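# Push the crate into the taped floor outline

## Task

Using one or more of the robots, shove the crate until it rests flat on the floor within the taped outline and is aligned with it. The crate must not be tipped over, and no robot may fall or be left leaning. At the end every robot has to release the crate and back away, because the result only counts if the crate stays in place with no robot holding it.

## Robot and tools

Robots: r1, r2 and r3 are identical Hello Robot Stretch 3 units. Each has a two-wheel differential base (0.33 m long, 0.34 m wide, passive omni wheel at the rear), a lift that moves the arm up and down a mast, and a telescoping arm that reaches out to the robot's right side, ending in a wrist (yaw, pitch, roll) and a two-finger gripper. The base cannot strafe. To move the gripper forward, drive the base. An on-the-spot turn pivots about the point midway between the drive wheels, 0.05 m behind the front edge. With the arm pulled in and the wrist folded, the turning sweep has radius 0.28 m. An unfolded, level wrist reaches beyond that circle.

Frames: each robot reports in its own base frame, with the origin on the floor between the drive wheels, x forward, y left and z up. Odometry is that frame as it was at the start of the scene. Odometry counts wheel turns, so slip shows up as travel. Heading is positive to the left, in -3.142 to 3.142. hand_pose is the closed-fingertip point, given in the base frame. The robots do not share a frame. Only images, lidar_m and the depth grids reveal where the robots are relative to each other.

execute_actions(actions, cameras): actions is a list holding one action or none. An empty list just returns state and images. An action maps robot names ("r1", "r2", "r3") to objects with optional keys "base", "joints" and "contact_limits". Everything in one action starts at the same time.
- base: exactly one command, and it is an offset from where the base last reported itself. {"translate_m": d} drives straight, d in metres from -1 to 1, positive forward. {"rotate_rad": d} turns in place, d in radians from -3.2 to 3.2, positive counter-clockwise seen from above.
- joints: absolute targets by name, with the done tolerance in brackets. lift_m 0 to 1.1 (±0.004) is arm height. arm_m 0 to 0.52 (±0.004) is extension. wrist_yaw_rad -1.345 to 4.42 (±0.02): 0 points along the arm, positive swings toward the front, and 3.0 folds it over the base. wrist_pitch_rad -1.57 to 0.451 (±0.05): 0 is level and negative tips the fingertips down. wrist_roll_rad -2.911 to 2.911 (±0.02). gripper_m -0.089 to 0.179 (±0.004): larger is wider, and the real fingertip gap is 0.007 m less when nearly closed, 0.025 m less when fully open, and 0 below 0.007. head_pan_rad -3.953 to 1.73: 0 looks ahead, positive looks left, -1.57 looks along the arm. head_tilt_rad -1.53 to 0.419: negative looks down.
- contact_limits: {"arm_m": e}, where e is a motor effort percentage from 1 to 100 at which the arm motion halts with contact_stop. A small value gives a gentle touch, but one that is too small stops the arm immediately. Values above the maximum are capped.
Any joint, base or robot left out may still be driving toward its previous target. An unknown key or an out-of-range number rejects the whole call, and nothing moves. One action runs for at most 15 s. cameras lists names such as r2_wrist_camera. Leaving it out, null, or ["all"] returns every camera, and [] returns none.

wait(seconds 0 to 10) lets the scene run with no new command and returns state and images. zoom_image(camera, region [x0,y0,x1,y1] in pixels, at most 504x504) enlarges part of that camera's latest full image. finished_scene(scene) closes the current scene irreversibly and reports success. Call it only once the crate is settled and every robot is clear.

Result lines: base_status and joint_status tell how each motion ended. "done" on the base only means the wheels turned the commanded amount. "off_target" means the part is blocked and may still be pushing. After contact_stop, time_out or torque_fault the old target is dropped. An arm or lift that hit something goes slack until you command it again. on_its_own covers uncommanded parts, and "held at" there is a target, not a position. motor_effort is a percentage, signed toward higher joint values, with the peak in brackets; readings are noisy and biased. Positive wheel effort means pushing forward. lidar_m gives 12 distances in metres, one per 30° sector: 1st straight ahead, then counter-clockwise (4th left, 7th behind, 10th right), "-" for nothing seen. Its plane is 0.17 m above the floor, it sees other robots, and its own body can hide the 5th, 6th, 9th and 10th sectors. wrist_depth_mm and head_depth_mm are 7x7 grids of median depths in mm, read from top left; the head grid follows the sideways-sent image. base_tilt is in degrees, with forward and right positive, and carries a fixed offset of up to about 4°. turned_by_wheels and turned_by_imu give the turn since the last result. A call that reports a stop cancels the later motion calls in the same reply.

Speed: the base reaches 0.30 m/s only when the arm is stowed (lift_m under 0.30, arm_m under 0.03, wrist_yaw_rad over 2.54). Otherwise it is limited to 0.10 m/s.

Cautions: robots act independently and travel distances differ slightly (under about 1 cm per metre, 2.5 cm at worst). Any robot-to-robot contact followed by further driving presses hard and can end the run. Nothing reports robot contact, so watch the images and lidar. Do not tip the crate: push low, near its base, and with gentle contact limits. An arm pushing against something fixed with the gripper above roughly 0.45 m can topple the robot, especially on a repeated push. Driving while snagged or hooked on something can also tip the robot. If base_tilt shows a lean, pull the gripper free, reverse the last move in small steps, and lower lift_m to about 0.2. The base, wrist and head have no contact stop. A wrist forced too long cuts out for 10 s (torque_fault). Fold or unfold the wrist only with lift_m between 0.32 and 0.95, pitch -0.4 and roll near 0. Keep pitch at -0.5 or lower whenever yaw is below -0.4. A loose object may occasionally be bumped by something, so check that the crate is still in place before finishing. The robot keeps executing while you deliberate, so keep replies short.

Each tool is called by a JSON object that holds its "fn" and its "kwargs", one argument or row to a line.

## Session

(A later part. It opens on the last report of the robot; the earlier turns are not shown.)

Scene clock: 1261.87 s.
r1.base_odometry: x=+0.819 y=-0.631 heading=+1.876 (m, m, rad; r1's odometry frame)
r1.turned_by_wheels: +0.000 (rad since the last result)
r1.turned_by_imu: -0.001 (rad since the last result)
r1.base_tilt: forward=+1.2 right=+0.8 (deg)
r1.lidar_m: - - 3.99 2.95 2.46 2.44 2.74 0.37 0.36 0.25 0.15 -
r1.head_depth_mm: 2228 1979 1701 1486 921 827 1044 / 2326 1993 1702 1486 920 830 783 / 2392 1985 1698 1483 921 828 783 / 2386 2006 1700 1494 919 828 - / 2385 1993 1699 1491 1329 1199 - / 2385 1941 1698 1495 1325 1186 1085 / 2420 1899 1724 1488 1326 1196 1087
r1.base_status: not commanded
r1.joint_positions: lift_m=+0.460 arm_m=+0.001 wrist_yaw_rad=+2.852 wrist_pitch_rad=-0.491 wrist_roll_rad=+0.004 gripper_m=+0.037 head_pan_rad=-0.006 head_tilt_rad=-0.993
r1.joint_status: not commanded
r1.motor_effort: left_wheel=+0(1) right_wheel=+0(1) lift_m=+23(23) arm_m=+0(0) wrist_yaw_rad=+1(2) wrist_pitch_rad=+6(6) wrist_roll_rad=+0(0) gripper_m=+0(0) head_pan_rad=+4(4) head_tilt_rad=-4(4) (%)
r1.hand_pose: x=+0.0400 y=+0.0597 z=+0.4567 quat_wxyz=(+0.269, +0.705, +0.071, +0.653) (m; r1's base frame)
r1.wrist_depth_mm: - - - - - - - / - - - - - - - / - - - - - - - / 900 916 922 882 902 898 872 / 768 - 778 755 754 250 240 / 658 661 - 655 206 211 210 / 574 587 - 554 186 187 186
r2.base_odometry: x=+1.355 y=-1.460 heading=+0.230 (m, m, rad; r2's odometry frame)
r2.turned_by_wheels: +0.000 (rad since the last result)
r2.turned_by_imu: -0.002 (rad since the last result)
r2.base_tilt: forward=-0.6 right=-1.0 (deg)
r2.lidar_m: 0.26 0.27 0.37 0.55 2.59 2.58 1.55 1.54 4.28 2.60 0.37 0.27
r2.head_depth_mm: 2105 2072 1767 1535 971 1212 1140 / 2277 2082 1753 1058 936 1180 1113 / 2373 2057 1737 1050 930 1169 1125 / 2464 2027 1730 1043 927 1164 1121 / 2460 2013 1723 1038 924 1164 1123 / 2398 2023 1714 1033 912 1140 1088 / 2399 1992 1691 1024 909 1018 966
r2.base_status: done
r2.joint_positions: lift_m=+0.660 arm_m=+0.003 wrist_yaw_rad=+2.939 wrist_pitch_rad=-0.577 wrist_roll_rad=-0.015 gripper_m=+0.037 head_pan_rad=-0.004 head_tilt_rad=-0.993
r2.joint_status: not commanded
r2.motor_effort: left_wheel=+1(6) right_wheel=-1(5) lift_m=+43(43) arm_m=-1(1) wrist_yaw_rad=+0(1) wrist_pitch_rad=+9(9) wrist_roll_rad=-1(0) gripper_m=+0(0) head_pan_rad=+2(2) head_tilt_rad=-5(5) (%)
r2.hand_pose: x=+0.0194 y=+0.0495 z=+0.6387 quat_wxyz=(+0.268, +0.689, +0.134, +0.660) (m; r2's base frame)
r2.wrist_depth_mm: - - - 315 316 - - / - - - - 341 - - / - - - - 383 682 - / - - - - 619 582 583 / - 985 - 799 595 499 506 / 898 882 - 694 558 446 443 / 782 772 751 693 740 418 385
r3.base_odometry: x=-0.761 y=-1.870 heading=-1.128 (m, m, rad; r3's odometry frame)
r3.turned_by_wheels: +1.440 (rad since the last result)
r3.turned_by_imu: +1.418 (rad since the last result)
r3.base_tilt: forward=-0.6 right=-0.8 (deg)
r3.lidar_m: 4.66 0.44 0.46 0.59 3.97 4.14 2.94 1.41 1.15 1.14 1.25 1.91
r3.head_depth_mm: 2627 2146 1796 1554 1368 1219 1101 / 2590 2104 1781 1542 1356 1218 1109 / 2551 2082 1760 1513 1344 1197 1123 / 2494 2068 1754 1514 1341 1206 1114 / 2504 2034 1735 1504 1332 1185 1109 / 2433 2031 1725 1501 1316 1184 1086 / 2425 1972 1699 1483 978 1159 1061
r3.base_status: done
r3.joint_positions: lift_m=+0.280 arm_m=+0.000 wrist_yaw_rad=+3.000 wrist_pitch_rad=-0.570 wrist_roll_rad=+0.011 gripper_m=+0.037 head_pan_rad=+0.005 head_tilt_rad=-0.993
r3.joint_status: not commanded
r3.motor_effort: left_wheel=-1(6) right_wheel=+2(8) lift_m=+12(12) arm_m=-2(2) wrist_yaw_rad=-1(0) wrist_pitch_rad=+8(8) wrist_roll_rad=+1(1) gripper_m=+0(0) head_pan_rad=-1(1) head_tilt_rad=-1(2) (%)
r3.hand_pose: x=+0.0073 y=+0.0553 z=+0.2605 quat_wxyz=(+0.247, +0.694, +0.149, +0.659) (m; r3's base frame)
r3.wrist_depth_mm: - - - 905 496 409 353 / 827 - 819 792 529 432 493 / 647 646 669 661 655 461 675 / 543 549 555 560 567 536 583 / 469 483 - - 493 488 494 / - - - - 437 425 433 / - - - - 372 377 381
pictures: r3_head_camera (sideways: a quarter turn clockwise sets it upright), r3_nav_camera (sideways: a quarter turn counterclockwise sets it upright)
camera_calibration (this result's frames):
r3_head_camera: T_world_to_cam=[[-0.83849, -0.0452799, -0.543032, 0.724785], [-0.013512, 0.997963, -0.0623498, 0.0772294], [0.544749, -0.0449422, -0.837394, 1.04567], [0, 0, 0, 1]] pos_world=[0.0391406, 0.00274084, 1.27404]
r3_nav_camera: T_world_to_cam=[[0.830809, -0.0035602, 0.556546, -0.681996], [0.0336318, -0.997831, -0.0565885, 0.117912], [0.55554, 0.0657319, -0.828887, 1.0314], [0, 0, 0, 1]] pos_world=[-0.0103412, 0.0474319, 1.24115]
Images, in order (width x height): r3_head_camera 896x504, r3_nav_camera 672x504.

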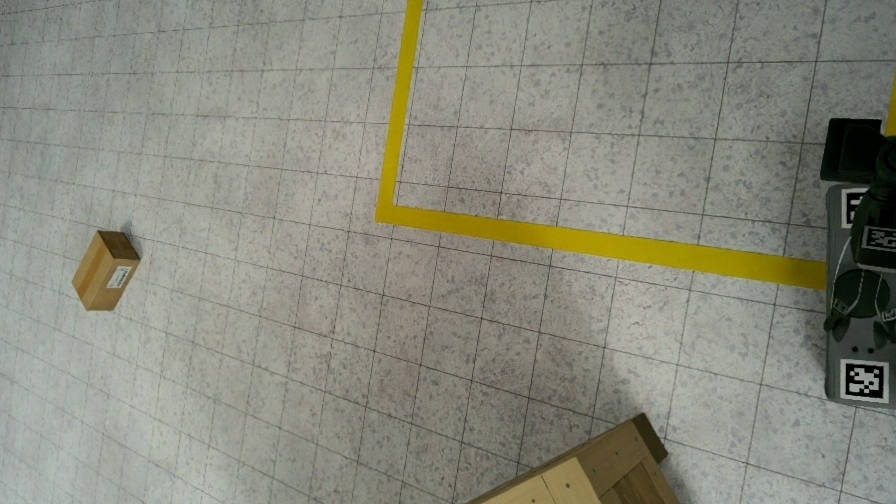

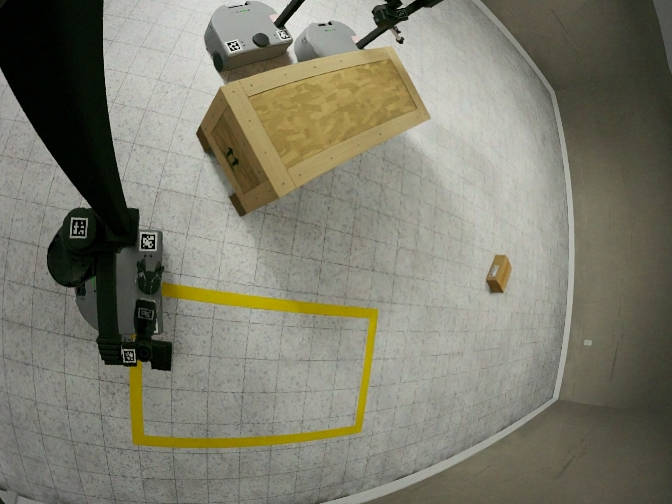

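{"fn": "execute_actions", "kwargs": {
  "actions": [
    {"r3":{"base":{"translate_m":0.66}},"r2":{"base":{"translate_m":-0.3}}}
  ],
  "cameras": []
}}

{"fn": "execute_actions", "kwargs": {
  "actions": [
    {"r3":{"base":{"rotate_rad":2.2},"joints":{"lift_m":0.46}}}
  ],
  "cameras": ["r3_nav_camera","r3_head_camera","r1_nav_camera"]
}}

Scene clock: 1285.23 s.
r1.base_odometry: x=+0.819 y=-0.631 heading=+1.876 (m, m, rad; r1's odometry frame)
r1.turned_by_wheels: +0.000 (rad since the last result)
r1.turned_by_imu: -0.001 (rad since the last result)
r1.base_tilt: forward=+1.3 right=+0.8 (deg)
r1.lidar_m: - - 4.01 2.96 2.46 2.44 2.74 0.61 4.68 0.24 0.15 -
r1.head_depth_mm: 2221 1978 1702 1486 919 828 1045 / 2304 1978 1694 1484 920 828 781 / 2385 1975 1710 1491 919 828 781 / 2373 1997 1711 1493 922 827 - / 2370 1988 1694 1495 1329 1191 - / 2390 1932 1700 1490 1325 1192 1085 / 2403 1897 1701 1486 1329 1193 1087
r1.base_status: not commanded
r1.joint_positions: lift_m=+0.460 arm_m=+0.001 wrist_yaw_rad=+2.852 wrist_pitch_rad=-0.491 wrist_roll_rad=+0.004 gripper_m=+0.037 head_pan_rad=-0.006 head_tilt_rad=-0.993
r1.joint_status: not commanded
r1.motor_effort: left_wheel=+0(0) right_wheel=+0(1) lift_m=+23(23) arm_m=+0(0) wrist_yaw_rad=+1(0) wrist_pitch_rad=+6(6) wrist_roll_rad=+0(0) gripper_m=+0(0) head_pan_rad=+3(3) head_tilt_rad=-4(5) (%)
r1.hand_pose: x=+0.0400 y=+0.0597 z=+0.4567 quat_wxyz=(+0.269, +0.705, +0.071, +0.653) (m; r1's base frame)
r1.wrist_depth_mm: - - - - - - - / - - - - - - - / - - - - - - - / 928 953 899 918 895 908 908 / 769 - 768 750 762 250 243 / 670 670 - 658 205 212 209 / 580 578 - 553 187 187 187
r2.base_odometry: x=+1.063 y=-1.528 heading=+0.230 (m, m, rad; r2's odometry frame)
r2.turned_by_wheels: +0.000 (rad since the last result)
r2.turned_by_imu: -0.003 (rad since the last result)
r2.base_tilt: forward=-0.8 right=-1.1 (deg)
r2.lidar_m: 0.56 0.58 0.68 2.83 2.36 2.36 1.29 1.25 4.08 2.85 2.42 0.58
r2.head_depth_mm: 2303 2047 1764 1516 1358 1219 1147 / 2295 1250 1216 1099 1327 1214 1110 / 2491 1932 1202 1088 1324 1207 1120 / 2476 2031 1201 1087 1321 1205 1120 / 2426 2022 1196 1078 1314 1194 1120 / 2412 1996 1187 1068 1269 1181 1095 / 2397 1994 1172 816 1154 1137 1075
r2.base_status: done
r2.joint_positions: lift_m=+0.660 arm_m=+0.003 wrist_yaw_rad=+2.939 wrist_pitch_rad=-0.577 wrist_roll_rad=-0.015 gripper_m=+0.037 head_pan_rad=-0.004 head_tilt_rad=-0.993
r2.joint_status: not commanded
r2.motor_effort: left_wheel=+1(4) right_wheel=-1(5) lift_m=+43(43) arm_m=-1(2) wrist_yaw_rad=+0(0) wrist_pitch_rad=+9(9) wrist_roll_rad=-1(0) gripper_m=-1(1) head_pan_rad=+2(2) head_tilt_rad=-5(5) (%)
r2.hand_pose: x=+0.0194 y=+0.0495 z=+0.6387 quat_wxyz=(+0.268, +0.689, +0.134, +0.660) (m; r2's base frame)
r2.wrist_depth_mm: - - - - - - 381 / - - - - - - 477 / - - - - - - 684 / - - - - 928 812 625 / - - - - 820 769 604 / 900 908 - 900 710 734 630 / 795 786 800 789 767 783 646
r3.base_odometry: x=-0.477 y=-2.466 heading=-1.128 (m, m, rad; r3's odometry frame)
r3.turned_by_wheels: +0.000 (rad since the last result)
r3.turned_by_imu: +0.001 (rad since the last result)
r3.base_tilt: forward=-0.6 right=-0.8 (deg)
r3.lidar_m: 4.02 4.39 0.57 0.40 0.38 0.38 3.20 1.55 1.25 1.24 1.35 2.07
r3.head_depth_mm: 2623 2109 1784 1549 1363 1223 1101 / 2589 2096 1771 1551 1356 1211 1115 / 2542 2069 1761 1531 1347 1207 1119 / 2544 2073 1748 1516 1337 1202 1116 / 2461 2024 1723 1498 1323 1189 1108 / 2442 2015 1711 1488 1331 1182 1087 / 2439 1995 1693 1478 1306 1181 1062
r3.base_status: done
r3.joint_positions: lift_m=+0.280 arm_m=+0.000 wrist_yaw_rad=+3.000 wrist_pitch_rad=-0.570 wrist_roll_rad=+0.011 gripper_m=+0.037 head_pan_rad=+0.005 head_tilt_rad=-0.993
r3.joint_status: not commanded
r3.motor_effort: left_wheel=-2(6) right_wheel=+3(6) lift_m=+12(12) arm_m=-2(2) wrist_yaw_rad=-1(1) wrist_pitch_rad=+8(8) wrist_roll_rad=+1(1) gripper_m=-1(1) head_pan_rad=-1(0) head_tilt_rad=-2(2) (%)
r3.hand_pose: x=+0.0073 y=+0.0553 z=+0.2605 quat_wxyz=(+0.247, +0.694, +0.149, +0.659) (m; r3's base frame)
r3.wrist_depth_mm: 295 - 414 526 703 - - / 320 - 464 586 803 882 912 / 343 378 520 632 691 693 713 / 365 417 547 561 567 570 586 / 418 452 - - 490 487 496 / - - - - 433 424 432 / - - - - 373 381 382
pictures: none
No camera images: the call's "cameras" was empty. Leave "cameras" out to get every camera's image.

Scene clock: 1289.60 s.
r1.base_odometry: x=+0.819 y=-0.631 heading=+1.876 (m, m, rad; r1's odometry frame)
r1.turned_by_wheels: +0.000 (rad since the last result)
r1.turned_by_imu: -0.001 (rad since the last result)
r1.base_tilt: forward=+1.2 right=+0.9 (deg)
r1.lidar_m: - - 4.00 2.96 2.46 2.45 2.74 0.61 4.70 0.24 0.15 -
r1.head_depth_mm: 2230 1966 1699 1470 917 828 1040 / 2299 1967 1693 1473 926 829 783 / 2368 1977 1713 1484 921 831 784 / 2404 1984 1703 1483 919 827 - / 2372 1994 1703 1492 1327 1193 - / 2417 1939 1714 1493 1327 1203 1090 / 2385 1914 1708 1494 1324 1193 1084
r1.base_status: not commanded
r1.joint_positions: lift_m=+0.460 arm_m=+0.001 wrist_yaw_rad=+2.852 wrist_pitch_rad=-0.491 wrist_roll_rad=+0.004 gripper_m=+0.037 head_pan_rad=-0.006 head_tilt_rad=-0.993
r1.joint_status: not commanded
r1.motor_effort: left_wheel=+0(1) right_wheel=-1(0) lift_m=+23(23) arm_m=+1(1) wrist_yaw_rad=+0(2) wrist_pitch_rad=+6(6) wrist_roll_rad=+0(0) gripper_m=-1(0) head_pan_rad=+3(4) head_tilt_rad=-4(4) (%)
r1.hand_pose: x=+0.0400 y=+0.0597 z=+0.4567 quat_wxyz=(+0.269, +0.705, +0.071, +0.653) (m; r1's base frame)
r1.wrist_depth_mm: - - - - - - - / - - - - - - - / - - - - - - - / 913 927 912 890 904 901 872 / 778 - 779 747 760 249 241 / 664 655 - 656 206 211 210 / 585 583 - 560 186 187 186
r2.base_odometry: x=+1.063 y=-1.528 heading=+0.230 (m, m, rad; r2's odometry frame)
r2.turned_by_wheels: +0.000 (rad since the last result)
r2.turned_by_imu: -0.001 (rad since the last result)
r2.base_tilt: forward=-0.7 right=-1.2 (deg)
r2.lidar_m: 0.56 0.58 0.68 2.84 2.36 2.36 1.29 1.25 4.06 2.86 2.42 0.58
r2.head_depth_mm: 2303 2089 1786 1521 1360 1221 1140 / 1351 1966 1212 1097 1334 1220 1109 / 1318 1754 1202 1093 1320 1203 1122 / 2456 2037 1197 1080 1314 1201 1119 / 2437 2019 1191 1079 1311 1191 1121 / 2431 2016 1180 1069 1268 1184 1097 / 2394 1979 1174 813 1149 1140 1079
r2.base_status: not commanded
r2.joint_positions: lift_m=+0.660 arm_m=+0.003 wrist_yaw_rad=+2.939 wrist_pitch_rad=-0.577 wrist_roll_rad=-0.015 gripper_m=+0.037 head_pan_rad=-0.004 head_tilt_rad=-0.993
r2.joint_status: not commanded
r2.motor_effort: left_wheel=+1(1) right_wheel=-1(0) lift_m=+43(43) arm_m=-2(2) wrist_yaw_rad=+1(0) wrist_pitch_rad=+9(9) wrist_roll_rad=+0(1) gripper_m=+0(0) head_pan_rad=+2(1) head_tilt_rad=-5(5) (%)
r2.hand_pose: x=+0.0194 y=+0.0495 z=+0.6387 quat_wxyz=(+0.268, +0.689, +0.134, +0.660) (m; r2's base frame)
r2.wrist_depth_mm: - - - - - - 381 / - - - - - - 472 / - - - - - - 673 / - - - - 939 827 624 / - 987 - 999 830 781 623 / 884 895 - 883 727 748 638 / 794 786 784 791 781 805 635
r3.base_odometry: x=-0.477 y=-2.466 heading=+1.072 (m, m, rad; r3's odometry frame)
r3.turned_by_wheels: +2.200 (rad since the last result)
r3.turned_by_imu: +2.172 (rad since the last result)
r3.base_tilt: forward=-0.7 right=-0.8 (deg)
r3.lidar_m: 0.38 4.78 2.53 1.45 1.24 1.23 1.41 2.40 4.04 4.18 0.52 0.39
r3.head_depth_mm: 2470 2066 1794 1076 982 1213 1101 / 2381 2115 1699 1067 979 1213 1130 / 2459 2090 1669 1058 989 1206 1114 / 2361 2066 1765 1050 975 1201 1114 / 2354 2021 1723 1101 1016 1194 1104 / 2436 2009 1712 1497 1313 1188 1084 / 2400 2002 1712 1478 1311 1171 1064
r3.base_status: done
r3.joint_positions: lift_m=+0.460 arm_m=+0.000 wrist_yaw_rad=+3.000 wrist_pitch_rad=-0.570 wrist_roll_rad=+0.011 gripper_m=+0.037 head_pan_rad=+0.005 head_tilt_rad=-0.993
r3.joint_status: all done
r3.motor_effort: left_wheel=-1(6) right_wheel=+2(8) lift_m=+23(24) arm_m=-3(2) wrist_yaw_rad=+0(0) wrist_pitch_rad=+8(8) wrist_roll_rad=+1(1) gripper_m=+0(0) head_pan_rad=-1(1) head_tilt_rad=-2(2) (%)
r3.hand_pose: x=+0.0073 y=+0.0553 z=+0.4398 quat_wxyz=(+0.247, +0.694, +0.149, +0.659) (m; r3's base frame)
r3.wrist_depth_mm: 927 - - - - - - / - - - - - - - / 932 917 951 - - - - / 775 796 809 806 820 829 853 / 665 677 - 705 724 716 711 / 592 594 - 612 636 619 605 / 525 546 - 538 546 550 400
pictures: r1_nav_camera (sideways: a quarter turn counterclockwise sets it upright), r3_head_camera (sideways: a quarter turn clockwise sets it upright), r3_nav_camera (sideways: a quarter turn counterclockwise sets it upright)
camera_calibration (this result's frames):
r1_nav_camera: T_world_to_cam=[[0.830709, 0.0301283, 0.555892, -0.691269], [-0.0026532, -0.998309, 0.0580714, -0.0206692], [0.556701, -0.0497153, -0.829224, 1.03297], [0, 0, 0, 1]] pos_world=[-0.000865548, 0.0515469, 1.24203]
r3_head_camera: T_world_to_cam=[[-0.83849, -0.04528, -0.543032, 0.724785], [-0.0135122, 0.997963, -0.0623498, 0.0772294], [0.544749, -0.0449421, -0.837394, 1.04567], [0, 0, 0, 1]] pos_world=[0.0391406, 0.00274085, 1.27404]
r3_nav_camera: T_world_to_cam=[[0.830809, -0.00356006, 0.556546, -0.681996], [0.033632, -0.997831, -0.0565885, 0.117912], [0.55554, 0.065732, -0.828887, 1.0314], [0, 0, 0, 1]] pos_world=[-0.0103412, 0.0474319, 1.24115]
Images, in order (width x height): r1_nav_camera 672x504, r3_head_camera 896x504, r3_nav_camera 672x504.

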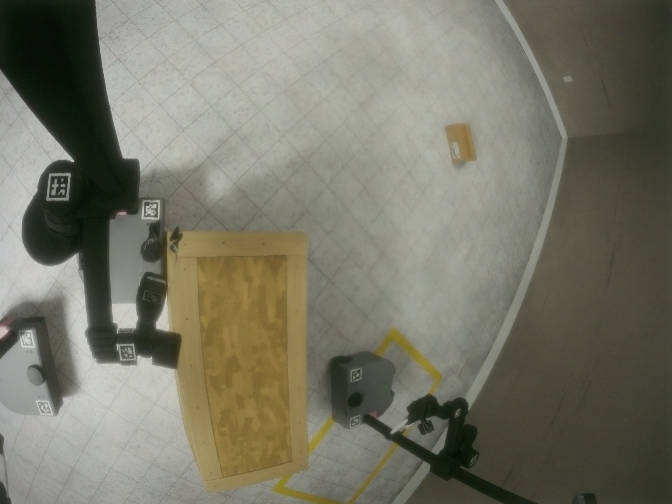

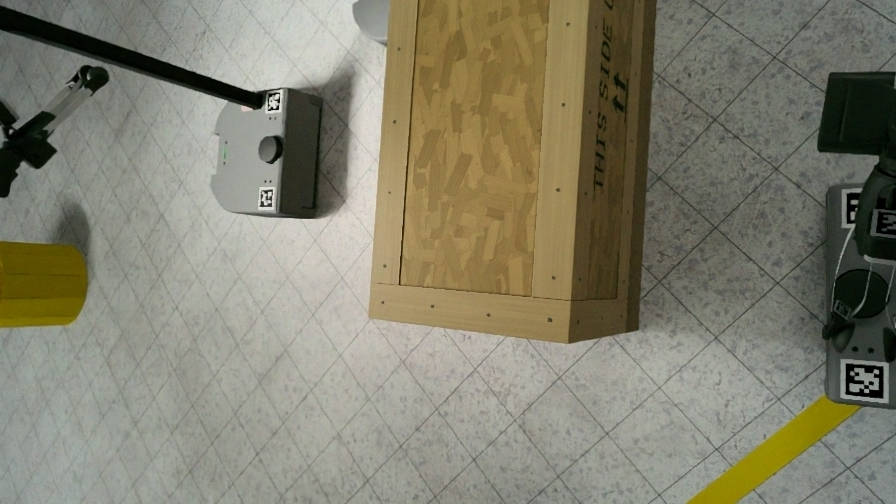

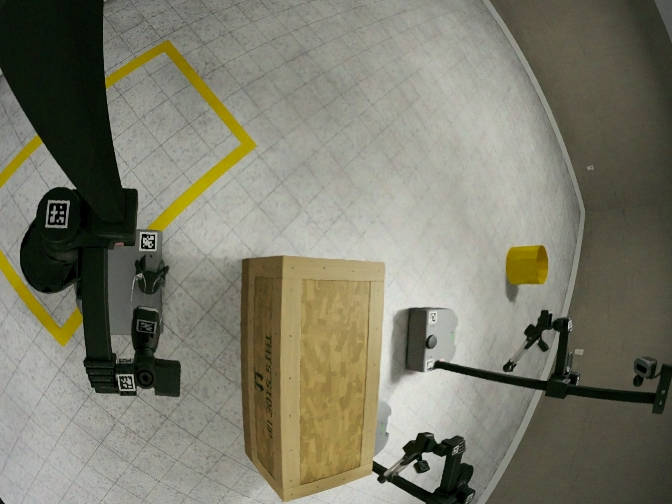

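{"fn": "execute_actions", "kwargs": {
  "actions": [
    {"r3":{"base":{"rotate_rad":-0.03}}}
  ],
  "cameras": []
}}

{"fn": "execute_actions", "kwargs": {
  "actions": [
    {"r3":{"base":{"translate_m":0.33}}}
  ],
  "cameras": []
}}

{"fn": "execute_actions", "kwargs": {
  "actions": [
    {"r3":{"base":{"translate_m":0.12}},"r1":{"base":{"translate_m":0.12}}}
  ],
  "cameras": ["r3_nav_camera","r3_head_camera","r1_nav_camera","r1_head_camera"]
}}

Scene clock: 1303.83 s.
r1.base_odometry: x=+0.819 y=-0.631 heading=+1.876 (m, m, rad; r1's odometry frame)
r1.turned_by_wheels: +0.000 (rad since the last result)
r1.turned_by_imu: -0.001 (rad since the last result)
r1.base_tilt: forward=+1.2 right=+0.9 (deg)
r1.lidar_m: - - 4.02 2.95 2.46 2.45 2.74 0.61 4.67 0.25 0.15 -
r1.head_depth_mm: 2226 1992 1690 1460 919 829 1041 / 2315 1979 1706 1490 919 829 782 / 2367 1978 1702 1485 923 830 782 / 2367 1966 1699 1490 922 829 - / 2383 1986 1710 1498 1324 1196 - / 2377 1952 1704 1492 1326 1197 1091 / 2410 1896 1715 1491 1331 1197 1083
r1.base_status: not commanded
r1.joint_positions: lift_m=+0.460 arm_m=+0.001 wrist_yaw_rad=+2.852 wrist_pitch_rad=-0.491 wrist_roll_rad=+0.004 gripper_m=+0.037 head_pan_rad=-0.006 head_tilt_rad=-0.993
r1.joint_status: not commanded
r1.motor_effort: left_wheel=+1(1) right_wheel=+0(0) lift_m=+23(23) arm_m=+0(1) wrist_yaw_rad=+2(1) wrist_pitch_rad=+6(6) wrist_roll_rad=+0(0) gripper_m=+0(0) head_pan_rad=+3(3) head_tilt_rad=-4(5) (%)
r1.hand_pose: x=+0.0400 y=+0.0597 z=+0.4567 quat_wxyz=(+0.269, +0.705, +0.071, +0.653) (m; r1's base frame)
r1.wrist_depth_mm: - - - - - - - / - - - - - - - / - - - - - - - / 923 941 907 918 894 894 897 / 770 - 795 756 756 252 240 / 675 664 - 647 204 210 210 / 593 585 - 556 186 188 186
r2.base_odometry: x=+1.063 y=-1.528 heading=+0.230 (m, m, rad; r2's odometry frame)
r2.turned_by_wheels: +0.000 (rad since the last result)
r2.turned_by_imu: -0.001 (rad since the last result)
r2.base_tilt: forward=-0.7 right=-1.1 (deg)
r2.lidar_m: 0.56 0.58 0.68 2.83 2.36 2.36 1.29 1.25 4.08 2.87 2.41 0.58
r2.head_depth_mm: 2288 2103 1775 1521 1361 1226 1144 / 1349 1971 1213 1095 1329 1211 1109 / 1318 1774 1205 1090 1318 1213 1115 / 2459 2040 1196 1084 1317 1204 1114 / 2445 2028 1194 1079 1308 1193 1118 / 2414 1997 1175 1072 1263 1185 1093 / 2376 1989 1172 815 1152 1139 1074
r2.base_status: not commanded
r2.joint_positions: lift_m=+0.660 arm_m=+0.003 wrist_yaw_rad=+2.939 wrist_pitch_rad=-0.577 wrist_roll_rad=-0.015 gripper_m=+0.037 head_pan_rad=-0.004 head_tilt_rad=-0.993
r2.joint_status: not commanded
r2.motor_effort: left_wheel=+1(1) right_wheel=-1(1) lift_m=+43(43) arm_m=-2(2) wrist_yaw_rad=+0(0) wrist_pitch_rad=+10(9) wrist_roll_rad=+0(0) gripper_m=+0(0) head_pan_rad=+2(2) head_tilt_rad=-5(5) (%)
r2.hand_pose: x=+0.0194 y=+0.0495 z=+0.6387 quat_wxyz=(+0.268, +0.689, +0.134, +0.660) (m; r2's base frame)
r2.wrist_depth_mm: - - - - - - 378 / - - - - - - 483 / - - - - - - 682 / - - - - 945 833 624 / - 991 - 997 825 768 611 / 891 890 - 889 719 743 632 / 804 795 798 770 767 778 655
r3.base_odometry: x=-0.477 y=-2.466 heading=+1.042 (m, m, rad; r3's odometry frame)
r3.turned_by_wheels: -0.030 (rad since the last result)
r3.turned_by_imu: -0.030 (rad since the last result)
r3.base_tilt: forward=-0.6 right=-0.9 (deg)
r3.lidar_m: 0.38 0.39 2.72 1.47 1.24 1.24 1.40 2.29 4.02 4.24 0.53 0.39
r3.head_depth_mm: 2468 2144 1794 1075 997 1229 1099 / 2428 2034 1713 1066 988 1213 1124 / 2404 2074 1677 1059 985 1212 1113 / 2422 2055 1711 1051 981 1197 1116 / 2334 2054 1734 1066 1021 1194 1106 / 2440 2008 1727 1486 1317 1180 1087 / 2421 1992 1688 1481 1311 1170 1068
r3.base_status: done
r3.joint_positions: lift_m=+0.460 arm_m=+0.000 wrist_yaw_rad=+3.000 wrist_pitch_rad=-0.570 wrist_roll_rad=+0.011 gripper_m=+0.037 head_pan_rad=+0.005 head_tilt_rad=-0.993
r3.joint_status: not commanded
r3.motor_effort: left_wheel=+0(2) right_wheel=+0(1) lift_m=+23(23) arm_m=-2(2) wrist_yaw_rad=-2(0) wrist_pitch_rad=+8(8) wrist_roll_rad=+1(1) gripper_m=+0(0) head_pan_rad=+0(2) head_tilt_rad=-2(2) (%)
r3.hand_pose: x=+0.0073 y=+0.0553 z=+0.4398 quat_wxyz=(+0.247, +0.694, +0.149, +0.659) (m; r3's base frame)
r3.wrist_depth_mm: 946 - - - - - - / - - - - - - - / 924 926 958 - - - - / 789 782 790 816 825 833 839 / 681 677 - 693 720 711 722 / 592 605 - 610 618 620 411 / 534 545 - 539 547 548 399
pictures: none
No camera images: the call's "cameras" was empty. Leave "cameras" out to get every camera's image.

Scene clock: 1308.63 s.
r1.base_odometry: x=+0.819 y=-0.631 heading=+1.876 (m, m, rad; r1's odometry frame)
r1.turned_by_wheels: +0.000 (rad since the last result)
r1.turned_by_imu: -0.001 (rad since the last result)
r1.base_tilt: forward=+1.2 right=+0.9 (deg)
r1.lidar_m: - - 4.02 2.95 2.46 2.44 2.73 0.61 4.70 0.24 0.15 -
r1.head_depth_mm: 2239 1996 1706 1490 917 828 1047 / 2322 1991 1693 1503 918 826 782 / 2395 1997 1698 1490 922 827 784 / 2379 1990 1699 1501 918 829 - / 2389 1986 1705 1485 1321 1191 - / 2376 1949 1703 1488 1324 1194 1081 / 2388 1898 1700 1502 1331 1197 1085
r1.base_status: not commanded
r1.joint_positions: lift_m=+0.460 arm_m=+0.001 wrist_yaw_rad=+2.852 wrist_pitch_rad=-0.491 wrist_roll_rad=+0.004 gripper_m=+0.037 head_pan_rad=-0.006 head_tilt_rad=-0.993
r1.joint_status: not commanded
r1.motor_effort: left_wheel=+0(0) right_wheel=-1(1) lift_m=+22(23) arm_m=+1(1) wrist_yaw_rad=+1(2) wrist_pitch_rad=+6(6) wrist_roll_rad=+0(0) gripper_m=+0(0) head_pan_rad=+4(3) head_tilt_rad=-4(4) (%)
r1.hand_pose: x=+0.0400 y=+0.0597 z=+0.4567 quat_wxyz=(+0.269, +0.705, +0.071, +0.653) (m; r1's base frame)
r1.wrist_depth_mm: - - - - - - - / - - - - - - - / - - - - - - - / 890 977 903 896 895 896 892 / 783 - 794 760 773 249 241 / 664 656 - 660 205 211 209 / 581 578 - 562 187 188 185
r2.base_odometry: x=+1.063 y=-1.528 heading=+0.230 (m, m, rad; r2's odometry frame)
r2.turned_by_wheels: +0.000 (rad since the last result)
r2.turned_by_imu: -0.001 (rad since the last result)
r2.base_tilt: forward=-0.6 right=-1.3 (deg)
r2.lidar_m: 0.56 0.58 0.68 2.82 2.36 2.36 1.29 1.25 4.09 2.86 2.42 0.59
r2.head_depth_mm: 1067 1944 1785 1520 1370 1221 1140 / 2401 2021 1211 1098 1333 1212 1112 / 2515 1191 1209 1091 1326 1210 1121 / 2448 2031 1201 1085 1314 1201 1119 / 2442 2024 1195 1077 1306 1198 1117 / 2434 1998 1186 1070 1269 1188 1093 / 2411 1979 1177 816 1149 1139 1072
r2.base_status: not commanded
r2.joint_positions: lift_m=+0.660 arm_m=+0.003 wrist_yaw_rad=+2.939 wrist_pitch_rad=-0.577 wrist_roll_rad=-0.015 gripper_m=+0.037 head_pan_rad=-0.004 head_tilt_rad=-0.993
r2.joint_status: not commanded
r2.motor_effort: left_wheel=+1(1) right_wheel=-1(1) lift_m=+43(43) arm_m=-2(2) wrist_yaw_rad=+0(0) wrist_pitch_rad=+9(9) wrist_roll_rad=+0(0) gripper_m=+0(0) head_pan_rad=+1(2) head_tilt_rad=-5(5) (%)
r2.hand_pose: x=+0.0194 y=+0.0495 z=+0.6387 quat_wxyz=(+0.268, +0.689, +0.134, +0.660) (m; r2's base frame)
r2.wrist_depth_mm: - - - - - - 382 / - - - - - - 473 / - - - - - - 670 / - - - - 941 806 634 / - 975 - - 853 782 611 / 888 890 - 885 728 751 636 / 798 800 783 784 774 788 650
r3.base_odometry: x=-0.311 y=-2.181 heading=+1.043 (m, m, rad; r3's odometry frame)
r3.turned_by_wheels: +0.000 (rad since the last result)
r3.turned_by_imu: -0.017 (rad since the last result)
r3.base_tilt: forward=-0.6 right=-0.8 (deg)
r3.lidar_m: - - 3.36 1.78 1.49 1.48 1.65 2.66 4.24 0.21 0.15 -
r3.head_depth_mm: 1004 1998 1790 1551 947 851 1062 / 2358 2008 1551 1523 940 845 782 / 911 2025 1546 1504 935 838 780 / 2432 2048 1726 1515 933 833 772 / 2147 2032 1728 1502 925 826 771 / 2379 2017 1707 1491 1324 1181 1088 / 2429 1999 1690 1482 1303 1181 1064
r3.base_status: translate_m off_target (by the wheels' count: +0.3297 of +0.3300)
r3.joint_positions: lift_m=+0.460 arm_m=+0.000 wrist_yaw_rad=+3.001 wrist_pitch_rad=-0.570 wrist_roll_rad=+0.011 gripper_m=+0.037 head_pan_rad=+0.005 head_tilt_rad=-0.993
r3.joint_status: not commanded
r3.on_its_own: left_wheel is at rest, and its effort (+34) is outside its rest range (-18 to +18); right_wheel is at rest, and its effort (+24) is outside its rest range (-18 to +18)
r3.motor_effort: left_wheel=+34(33) right_wheel=+24(53) lift_m=+22(23) arm_m=-2(2) wrist_yaw_rad=+0(0) wrist_pitch_rad=+8(8) wrist_roll_rad=+1(1) gripper_m=+0(0) head_pan_rad=-1(2) head_tilt_rad=-2(2) (%)
r3.hand_pose: x=+0.0073 y=+0.0553 z=+0.4398 quat_wxyz=(+0.247, +0.694, +0.149, +0.659) (m; r3's base frame)
r3.wrist_depth_mm: - - - - - - - / - - - - - - - / 946 923 958 - - - - / 776 796 803 806 812 837 837 / 671 675 - 711 230 227 229 / 588 594 - 608 203 198 202 / 526 544 - 269 178 177 179
pictures: none
No camera images: the call's "cameras" was empty. Leave "cameras" out to get every camera's image.

Scene clock: 1310.93 s.
r1.base_odometry: x=+0.783 y=-0.517 heading=+1.876 (m, m, rad; r1's odometry frame)
r1.turned_by_wheels: +0.001 (rad since the last result)
r1.turned_by_imu: -0.182 (rad since the last result)
r1.base_tilt: forward=+1.1 right=+0.8 (deg)
r1.lidar_m: - - 3.99 3.46 2.56 2.48 2.58 0.66 0.66 0.21 0.15 -
r1.head_depth_mm: 2084 1981 1701 1487 919 828 781 / 2193 1991 1700 1486 919 827 783 / 2285 1989 1708 1494 918 829 781 / 2373 1981 1700 1496 919 829 - / 2396 1988 1697 1491 1305 1156 - / 2402 1981 1709 1493 1332 1190 1085 / 2392 1995 1701 1490 1323 1201 1085
r1.base_status: translate_m off_target (by the wheels' count: +0.1197 of +0.1200)
r1.joint_positions: lift_m=+0.460 arm_m=+0.001 wrist_yaw_rad=+2.852 wrist_pitch_rad=-0.492 wrist_roll_rad=+0.004 gripper_m=+0.037 head_pan_rad=-0.005 head_tilt_rad=-0.993
r1.joint_status: not commanded
r1.on_its_own: left_wheel is at rest, and its effort (+66) is outside its rest range (-18 to +18); right_wheel is at rest, and its effort (+33) is outside its rest range (-18 to +18)
r1.motor_effort: left_wheel=+66(82) right_wheel=+33(69) lift_m=+22(23) arm_m=+0(1) wrist_yaw_rad=-1(1) wrist_pitch_rad=+7(7) wrist_roll_rad=+0(0) gripper_m=+0(0) head_pan_rad=+3(4) head_tilt_rad=-4(4) (%)
r1.hand_pose: x=+0.0400 y=+0.0596 z=+0.4565 quat_wxyz=(+0.270, +0.704, +0.071, +0.653) (m; r1's base frame)
r1.wrist_depth_mm: - - - - - - - / - - - - - - - / - - - - - - - / 932 931 945 884 898 873 287 / 768 - 782 748 249 242 242 / 666 653 - 621 206 210 211 / 576 577 - 255 186 188 186
r2.base_odometry: x=+1.063 y=-1.528 heading=+0.230 (m, m, rad; r2's odometry frame)
r2.turned_by_wheels: +0.000 (rad since the last result)
r2.turned_by_imu: -0.001 (rad since the last result)
r2.base_tilt: forward=-0.7 right=-1.1 (deg)
r2.lidar_m: 0.52 0.58 0.74 2.82 2.36 2.36 1.29 1.25 4.08 2.86 2.42 0.52
r2.head_depth_mm: 2179 1069 1732 1516 1360 1224 1138 / 2409 1953 1190 1061 1286 1205 1112 / 2488 1076 1203 1049 1287 1206 1121 / 2459 2050 1199 1062 1301 1201 1121 / 2449 2024 1192 1074 1291 1194 1119 / 2420 2012 1185 1069 1273 1190 1095 / 2374 1994 1176 1051 1151 1172 1075
r2.base_status: not commanded
r2.joint_positions: lift_m=+0.660 arm_m=+0.003 wrist_yaw_rad=+2.939 wrist_pitch_rad=-0.577 wrist_roll_rad=-0.015 gripper_m=+0.037 head_pan_rad=-0.004 head_tilt_rad=-0.993
r2.joint_status: not commanded
r2.motor_effort: left_wheel=+0(0) right_wheel=+0(1) lift_m=+43(43) arm_m=-2(1) wrist_yaw_rad=+0(0) wrist_pitch_rad=+9(9) wrist_roll_rad=-1(0) gripper_m=+1(1) head_pan_rad=+2(2) head_tilt_rad=-5(5) (%)
r2.hand_pose: x=+0.0194 y=+0.0495 z=+0.6387 quat_wxyz=(+0.268, +0.689, +0.134, +0.660) (m; r2's base frame)
r2.wrist_depth_mm: - - - - - - 416 / - - - - - - 517 / - - - - - - 714 / - - - - 926 870 622 / - 995 - - 820 790 612 / 895 892 - 886 770 780 629 / 805 785 786 800 765 786 638
r3.base_odometry: x=-0.251 y=-2.078 heading=+1.043 (m, m, rad; r3's odometry frame)
r3.turned_by_wheels: +0.000 (rad since the last result)
r3.turned_by_imu: -0.178 (rad since the last result)
r3.base_tilt: forward=-0.6 right=-0.8 (deg)
r3.lidar_m: - - 4.64 2.11 1.59 1.54 1.60 2.21 4.29 0.21 0.15 -
r3.head_depth_mm: 2628 2119 1782 1554 948 847 1058 / 965 2065 1787 1548 939 843 781 / 2389 1916 1538 1495 934 839 782 / 915 1955 1518 1484 932 832 773 / 877 2038 1726 1498 918 827 769 / 2326 2040 1721 1490 1300 860 1045 / 2030 2000 1710 1472 1316 1178 1066
r3.base_status: translate_m off_target (by the wheels' count: +0.1196 of +0.1200)
r3.joint_positions: lift_m=+0.460 arm_m=+0.000 wrist_yaw_rad=+3.001 wrist_pitch_rad=-0.570 wrist_roll_rad=+0.011 gripper_m=+0.037 head_pan_rad=+0.005 head_tilt_rad=-0.993
r3.joint_status: not commanded
r3.on_its_own: left_wheel is at rest, and its effort (+42) is outside its rest range (-18 to +18); right_wheel is at rest, and its effort (+31) is outside its rest range (-18 to +18)
r3.motor_effort: left_wheel=+42(44) right_wheel=+31(47) lift_m=+22(22) arm_m=-3(2) wrist_yaw_rad=-1(1) wrist_pitch_rad=+8(8) wrist_roll_rad=+1(1) gripper_m=+0(0) head_pan_rad=-1(2) head_tilt_rad=-2(2) (%)
r3.hand_pose: x=+0.0073 y=+0.0553 z=+0.4399 quat_wxyz=(+0.247, +0.694, +0.149, +0.659) (m; r3's base frame)
r3.wrist_depth_mm: - - - - - - - / - - - - - - - / 933 915 975 - - - - / 788 774 817 815 263 269 271 / 672 679 - 691 230 231 232 / 590 594 - 605 203 200 202 / 529 545 - 279 178 177 178
pictures: r1_head_camera (sideways: a quarter turn clockwise sets it upright), r1_nav_camera (sideways: a quarter turn counterclockwise sets it upright), r3_head_camera (sideways: a quarter turn clockwise sets it upright), r3_nav_camera (sideways: a quarter turn counterclockwise sets it upright)
camera_calibration (this result's frames):
r1_head_camera: T_world_to_cam=[[-0.845909, -0.0336999, -0.532261, 0.716137], [-0.0404589, 0.999181, 0.00103757, 0.00145185], [0.53179, 0.0224124, -0.84658, 1.05804], [0, 0, 0, 1]] pos_world=[0.0431926, -0.00103003, 1.27688]
r1_nav_camera: T_world_to_cam=[[0.830842, 0.0310847, 0.555639, -0.690941], [-0.00148528, -0.998311, 0.0580704, -0.020675], [0.556506, -0.0490727, -0.829393, 1.03319], [0, 0, 0, 1]] pos_world=[-0.000943139, 0.0515389, 1.24203]
r3_head_camera: T_world_to_cam=[[-0.838558, -0.0452822, -0.542928, 0.724649], [-0.0135222, 0.997963, -0.0623487, 0.077228], [0.544645, -0.0449414, -0.837462, 1.04576], [0, 0, 0, 1]] pos_world=[0.0391371, 0.0027409, 1.27403]
r3_nav_camera: T_world_to_cam=[[0.830878, -0.00355791, 0.556443, -0.681862], [0.0336272, -0.997831, -0.0565921, 0.117916], [0.555437, 0.0657328, -0.828957, 1.03149], [0, 0, 0, 1]] pos_world=[-0.0103489, 0.0474318, 1.24115]
Images, in order (width x height): r1_head_camera 896x504, r1_nav_camera 672x504, r3_head_camera 896x504, r3_nav_camera 672x504.

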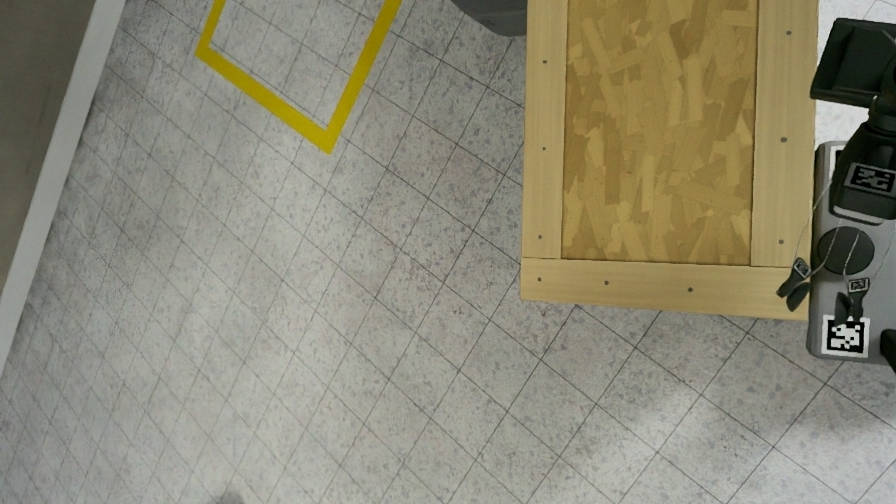

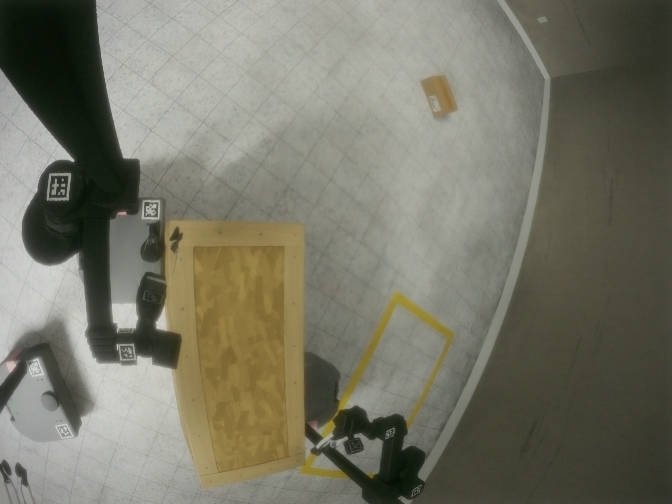

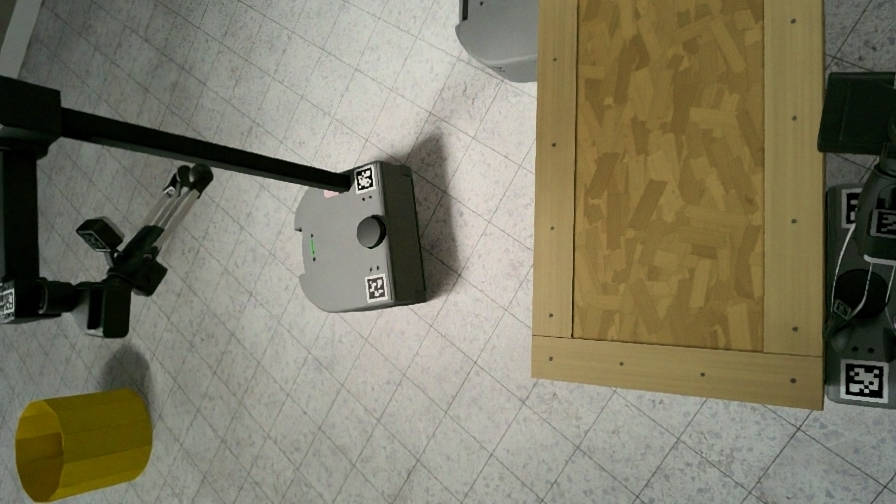

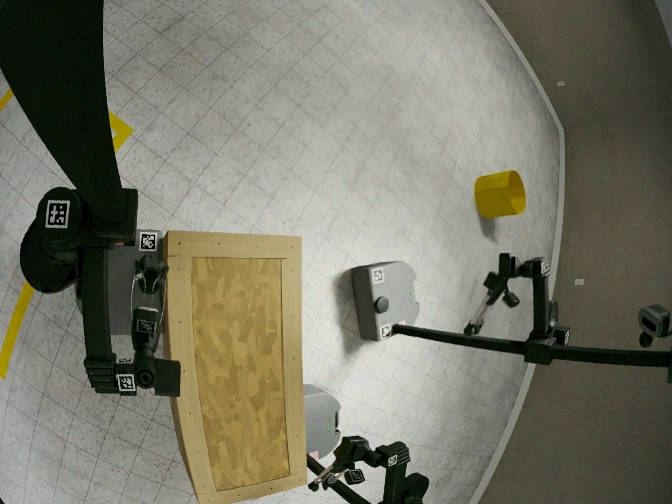

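{"fn": "execute_actions", "kwargs": {
  "actions": [
    {"r3":{"base":{"translate_m":0.17}},"r1":{"base":{"translate_m":0.17}},"r2":{"base":{"translate_m":-0.2}}}
  ],
  "cameras": ["r3_nav_camera","r3_head_camera","r1_nav_camera","r1_head_camera"]
}}

Scene clock: 1322.07 s.
r1.base_odometry: x=+0.732 y=-0.355 heading=+1.877 (m, m, rad; r1's odometry frame)
r1.turned_by_wheels: +0.001 (rad since the last result)
r1.turned_by_imu: -0.114 (rad since the last result)
r1.base_tilt: forward=+1.1 right=+0.9 (deg)
r1.lidar_m: - - 3.93 3.92 2.67 2.49 2.54 0.88 0.86 0.21 0.15 -
r1.head_depth_mm: 2049 1991 1706 1487 921 828 782 / 2149 1962 1707 1487 921 829 784 / 2199 1997 1713 1490 918 827 782 / 2272 1974 1704 1490 922 830 - / 2330 1993 1698 1493 1307 1163 - / 2388 1987 1706 1496 1330 1199 1088 / 2391 1989 1707 1493 1325 1193 1086
r1.base_status: translate_m off_target (by the wheels' count: +0.1697 of +0.1700)
r1.joint_positions: lift_m=+0.460 arm_m=+0.001 wrist_yaw_rad=+2.852 wrist_pitch_rad=-0.492 wrist_roll_rad=+0.004 gripper_m=+0.037 head_pan_rad=-0.005 head_tilt_rad=-0.993
r1.joint_status: not commanded
r1.on_its_own: left_wheel is at rest, and its effort (+65) is outside its rest range (-18 to +18); right_wheel is at rest, and its effort (+34) is outside its rest range (-18 to +18)
r1.motor_effort: left_wheel=+65(67) right_wheel=+34(42) lift_m=+23(22) arm_m=+0(0) wrist_yaw_rad=+0(1) wrist_pitch_rad=+6(6) wrist_roll_rad=+0(0) gripper_m=-1(0) head_pan_rad=+3(3) head_tilt_rad=-5(4) (%)
r1.hand_pose: x=+0.0400 y=+0.0596 z=+0.4565 quat_wxyz=(+0.270, +0.704, +0.071, +0.653) (m; r1's base frame)
r1.wrist_depth_mm: - - - - - - - / - - - - - - - / - - - - - - - / 892 939 942 918 890 907 288 / 768 - 784 757 247 242 243 / 668 644 - 626 205 210 211 / 578 580 - 255 187 187 187
r2.base_odometry: x=+0.868 y=-1.574 heading=+0.230 (m, m, rad; r2's odometry frame)
r2.turned_by_wheels: +0.000 (rad since the last result)
r2.turned_by_imu: -0.003 (rad since the last result)
r2.base_tilt: forward=-0.8 right=-1.1 (deg)
r2.lidar_m: 0.68 0.80 4.82 2.65 2.21 2.21 1.18 1.06 3.95 3.09 2.57 0.68
r2.head_depth_mm: 1129 1982 1770 1541 1361 1219 1148 / 2490 2068 1246 1439 1358 1219 1114 / 2469 1899 1215 1187 1355 1204 1123 / 2474 2039 1201 1265 1349 1204 1122 / 2452 2007 1191 1353 1324 1190 1116 / 2430 2019 1180 1342 1323 1189 1097 / 2379 1979 983 1297 1293 1186 1071
r2.base_status: done
r2.joint_positions: lift_m=+0.660 arm_m=+0.003 wrist_yaw_rad=+2.939 wrist_pitch_rad=-0.577 wrist_roll_rad=-0.015 gripper_m=+0.037 head_pan_rad=-0.004 head_tilt_rad=-0.993
r2.joint_status: not commanded
r2.motor_effort: left_wheel=+1(3) right_wheel=-1(5) lift_m=+43(43) arm_m=-1(2) wrist_yaw_rad=+1(1) wrist_pitch_rad=+9(9) wrist_roll_rad=+0(1) gripper_m=+0(1) head_pan_rad=+1(2) head_tilt_rad=-5(5) (%)
r2.hand_pose: x=+0.0194 y=+0.0495 z=+0.6387 quat_wxyz=(+0.268, +0.689, +0.134, +0.660) (m; r2's base frame)
r2.wrist_depth_mm: - - - - - - - / - - - - - - - / - - - - - - 890 / - - - - - 965 875 / - - - - 999 862 809 / 880 901 - 896 913 879 855 / 805 791 762 797 770 778 805
r3.base_odometry: x=-0.166 y=-1.931 heading=+1.044 (m, m, rad; r3's odometry frame)
r3.turned_by_wheels: +0.000 (rad since the last result)
r3.turned_by_imu: -0.112 (rad since the last result)
r3.base_tilt: forward=-0.6 right=-0.8 (deg)
r3.lidar_m: - - 4.52 2.43 1.67 1.56 1.58 2.03 4.32 0.21 0.15 -
r3.head_depth_mm: 2644 2130 1796 1557 951 851 1060 / 2598 2107 1785 1543 937 843 781 / 2520 2073 1744 1550 942 837 783 / 2428 1951 1573 1512 935 833 770 / 2281 2044 1554 1499 924 825 764 / 2221 2019 1726 1499 1296 861 1047 / 2357 1991 1701 1478 1324 1181 1066
r3.base_status: translate_m off_target (by the wheels' count: +0.1696 of +0.1700)
r3.joint_positions: lift_m=+0.460 arm_m=+0.000 wrist_yaw_rad=+3.001 wrist_pitch_rad=-0.570 wrist_roll_rad=+0.011 gripper_m=+0.037 head_pan_rad=+0.005 head_tilt_rad=-0.993
r3.joint_status: not commanded
r3.on_its_own: left_wheel is at rest, and its effort (+41) is outside its rest range (-18 to +18); right_wheel is at rest, and its effort (+32) is outside its rest range (-18 to +18)
r3.motor_effort: left_wheel=+41(42) right_wheel=+32(38) lift_m=+22(22) arm_m=-2(2) wrist_yaw_rad=-1(0) wrist_pitch_rad=+8(8) wrist_roll_rad=+1(1) gripper_m=-1(1) head_pan_rad=-1(2) head_tilt_rad=-2(2) (%)
r3.hand_pose: x=+0.0073 y=+0.0553 z=+0.4399 quat_wxyz=(+0.247, +0.694, +0.149, +0.659) (m; r3's base frame)
r3.wrist_depth_mm: - - - - - - - / - - - - - - - / 931 917 950 - - - - / 791 776 806 801 264 269 270 / 668 683 - 695 229 231 232 / 591 596 - 604 201 200 202 / 527 539 - 279 178 178 179
pictures: r1_head_camera (sideways: a quarter turn clockwise sets it upright), r1_nav_camera (sideways: a quarter turn counterclockwise sets it upright), r3_head_camera (sideways: a quarter turn clockwise sets it upright), r3_nav_camera (sideways: a quarter turn counterclockwise sets it upright)
camera_calibration (this result's frames):
r1_head_camera: T_world_to_cam=[[-0.845909, -0.0336999, -0.532261, 0.716137], [-0.0404588, 0.999181, 0.00103757, 0.00145185], [0.53179, 0.0224123, -0.84658, 1.05804], [0, 0, 0, 1]] pos_world=[0.0431926, -0.00103003, 1.27688]
r1_nav_camera: T_world_to_cam=[[0.830842, 0.0310846, 0.555639, -0.690941], [-0.00148534, -0.998311, 0.0580704, -0.020675], [0.556506, -0.0490727, -0.829393, 1.03319], [0, 0, 0, 1]] pos_world=[-0.000943135, 0.0515389, 1.24203]
r3_head_camera: T_world_to_cam=[[-0.838558, -0.0452822, -0.542927, 0.724649], [-0.0135222, 0.997963, -0.0623487, 0.077228], [0.544645, -0.0449414, -0.837462, 1.04576], [0, 0, 0, 1]] pos_world=[0.0391371, 0.00274091, 1.27403]
r3_nav_camera: T_world_to_cam=[[0.830878, -0.00355785, 0.556443, -0.681862], [0.0336272, -0.997831, -0.0565921, 0.117916], [0.555437, 0.0657328, -0.828957, 1.03149], [0, 0, 0, 1]] pos_world=[-0.0103489, 0.0474318, 1.24115]
Images, in order (width x height): r1_head_camera 896x504, r1_nav_camera 672x504, r3_head_camera 896x504, r3_nav_camera 672x504.

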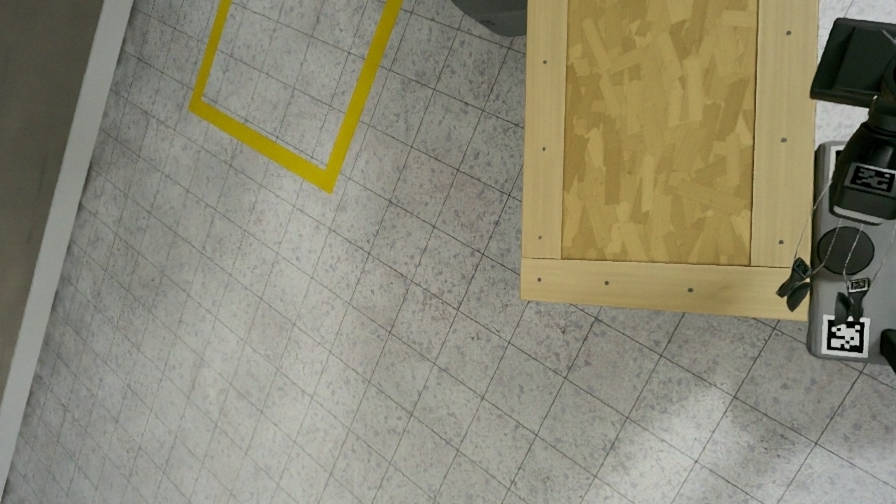

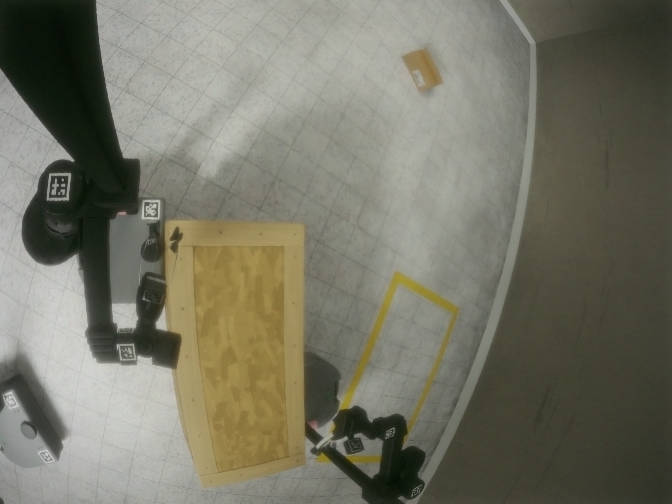

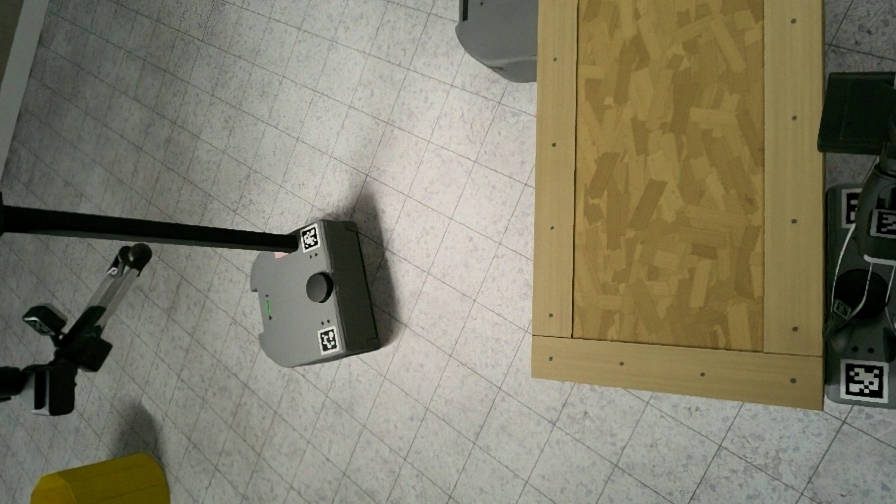

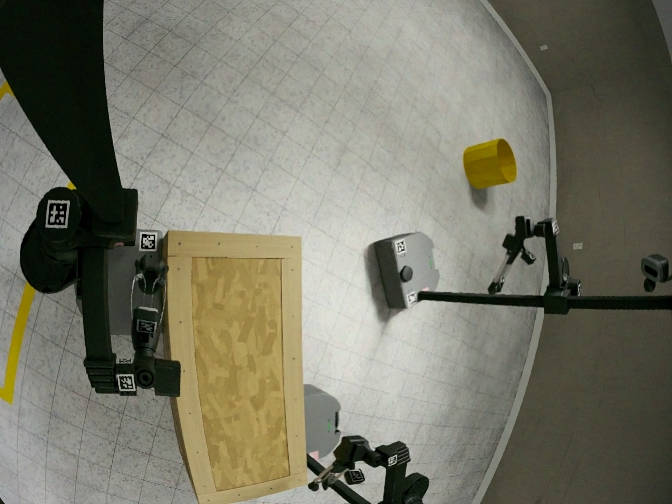

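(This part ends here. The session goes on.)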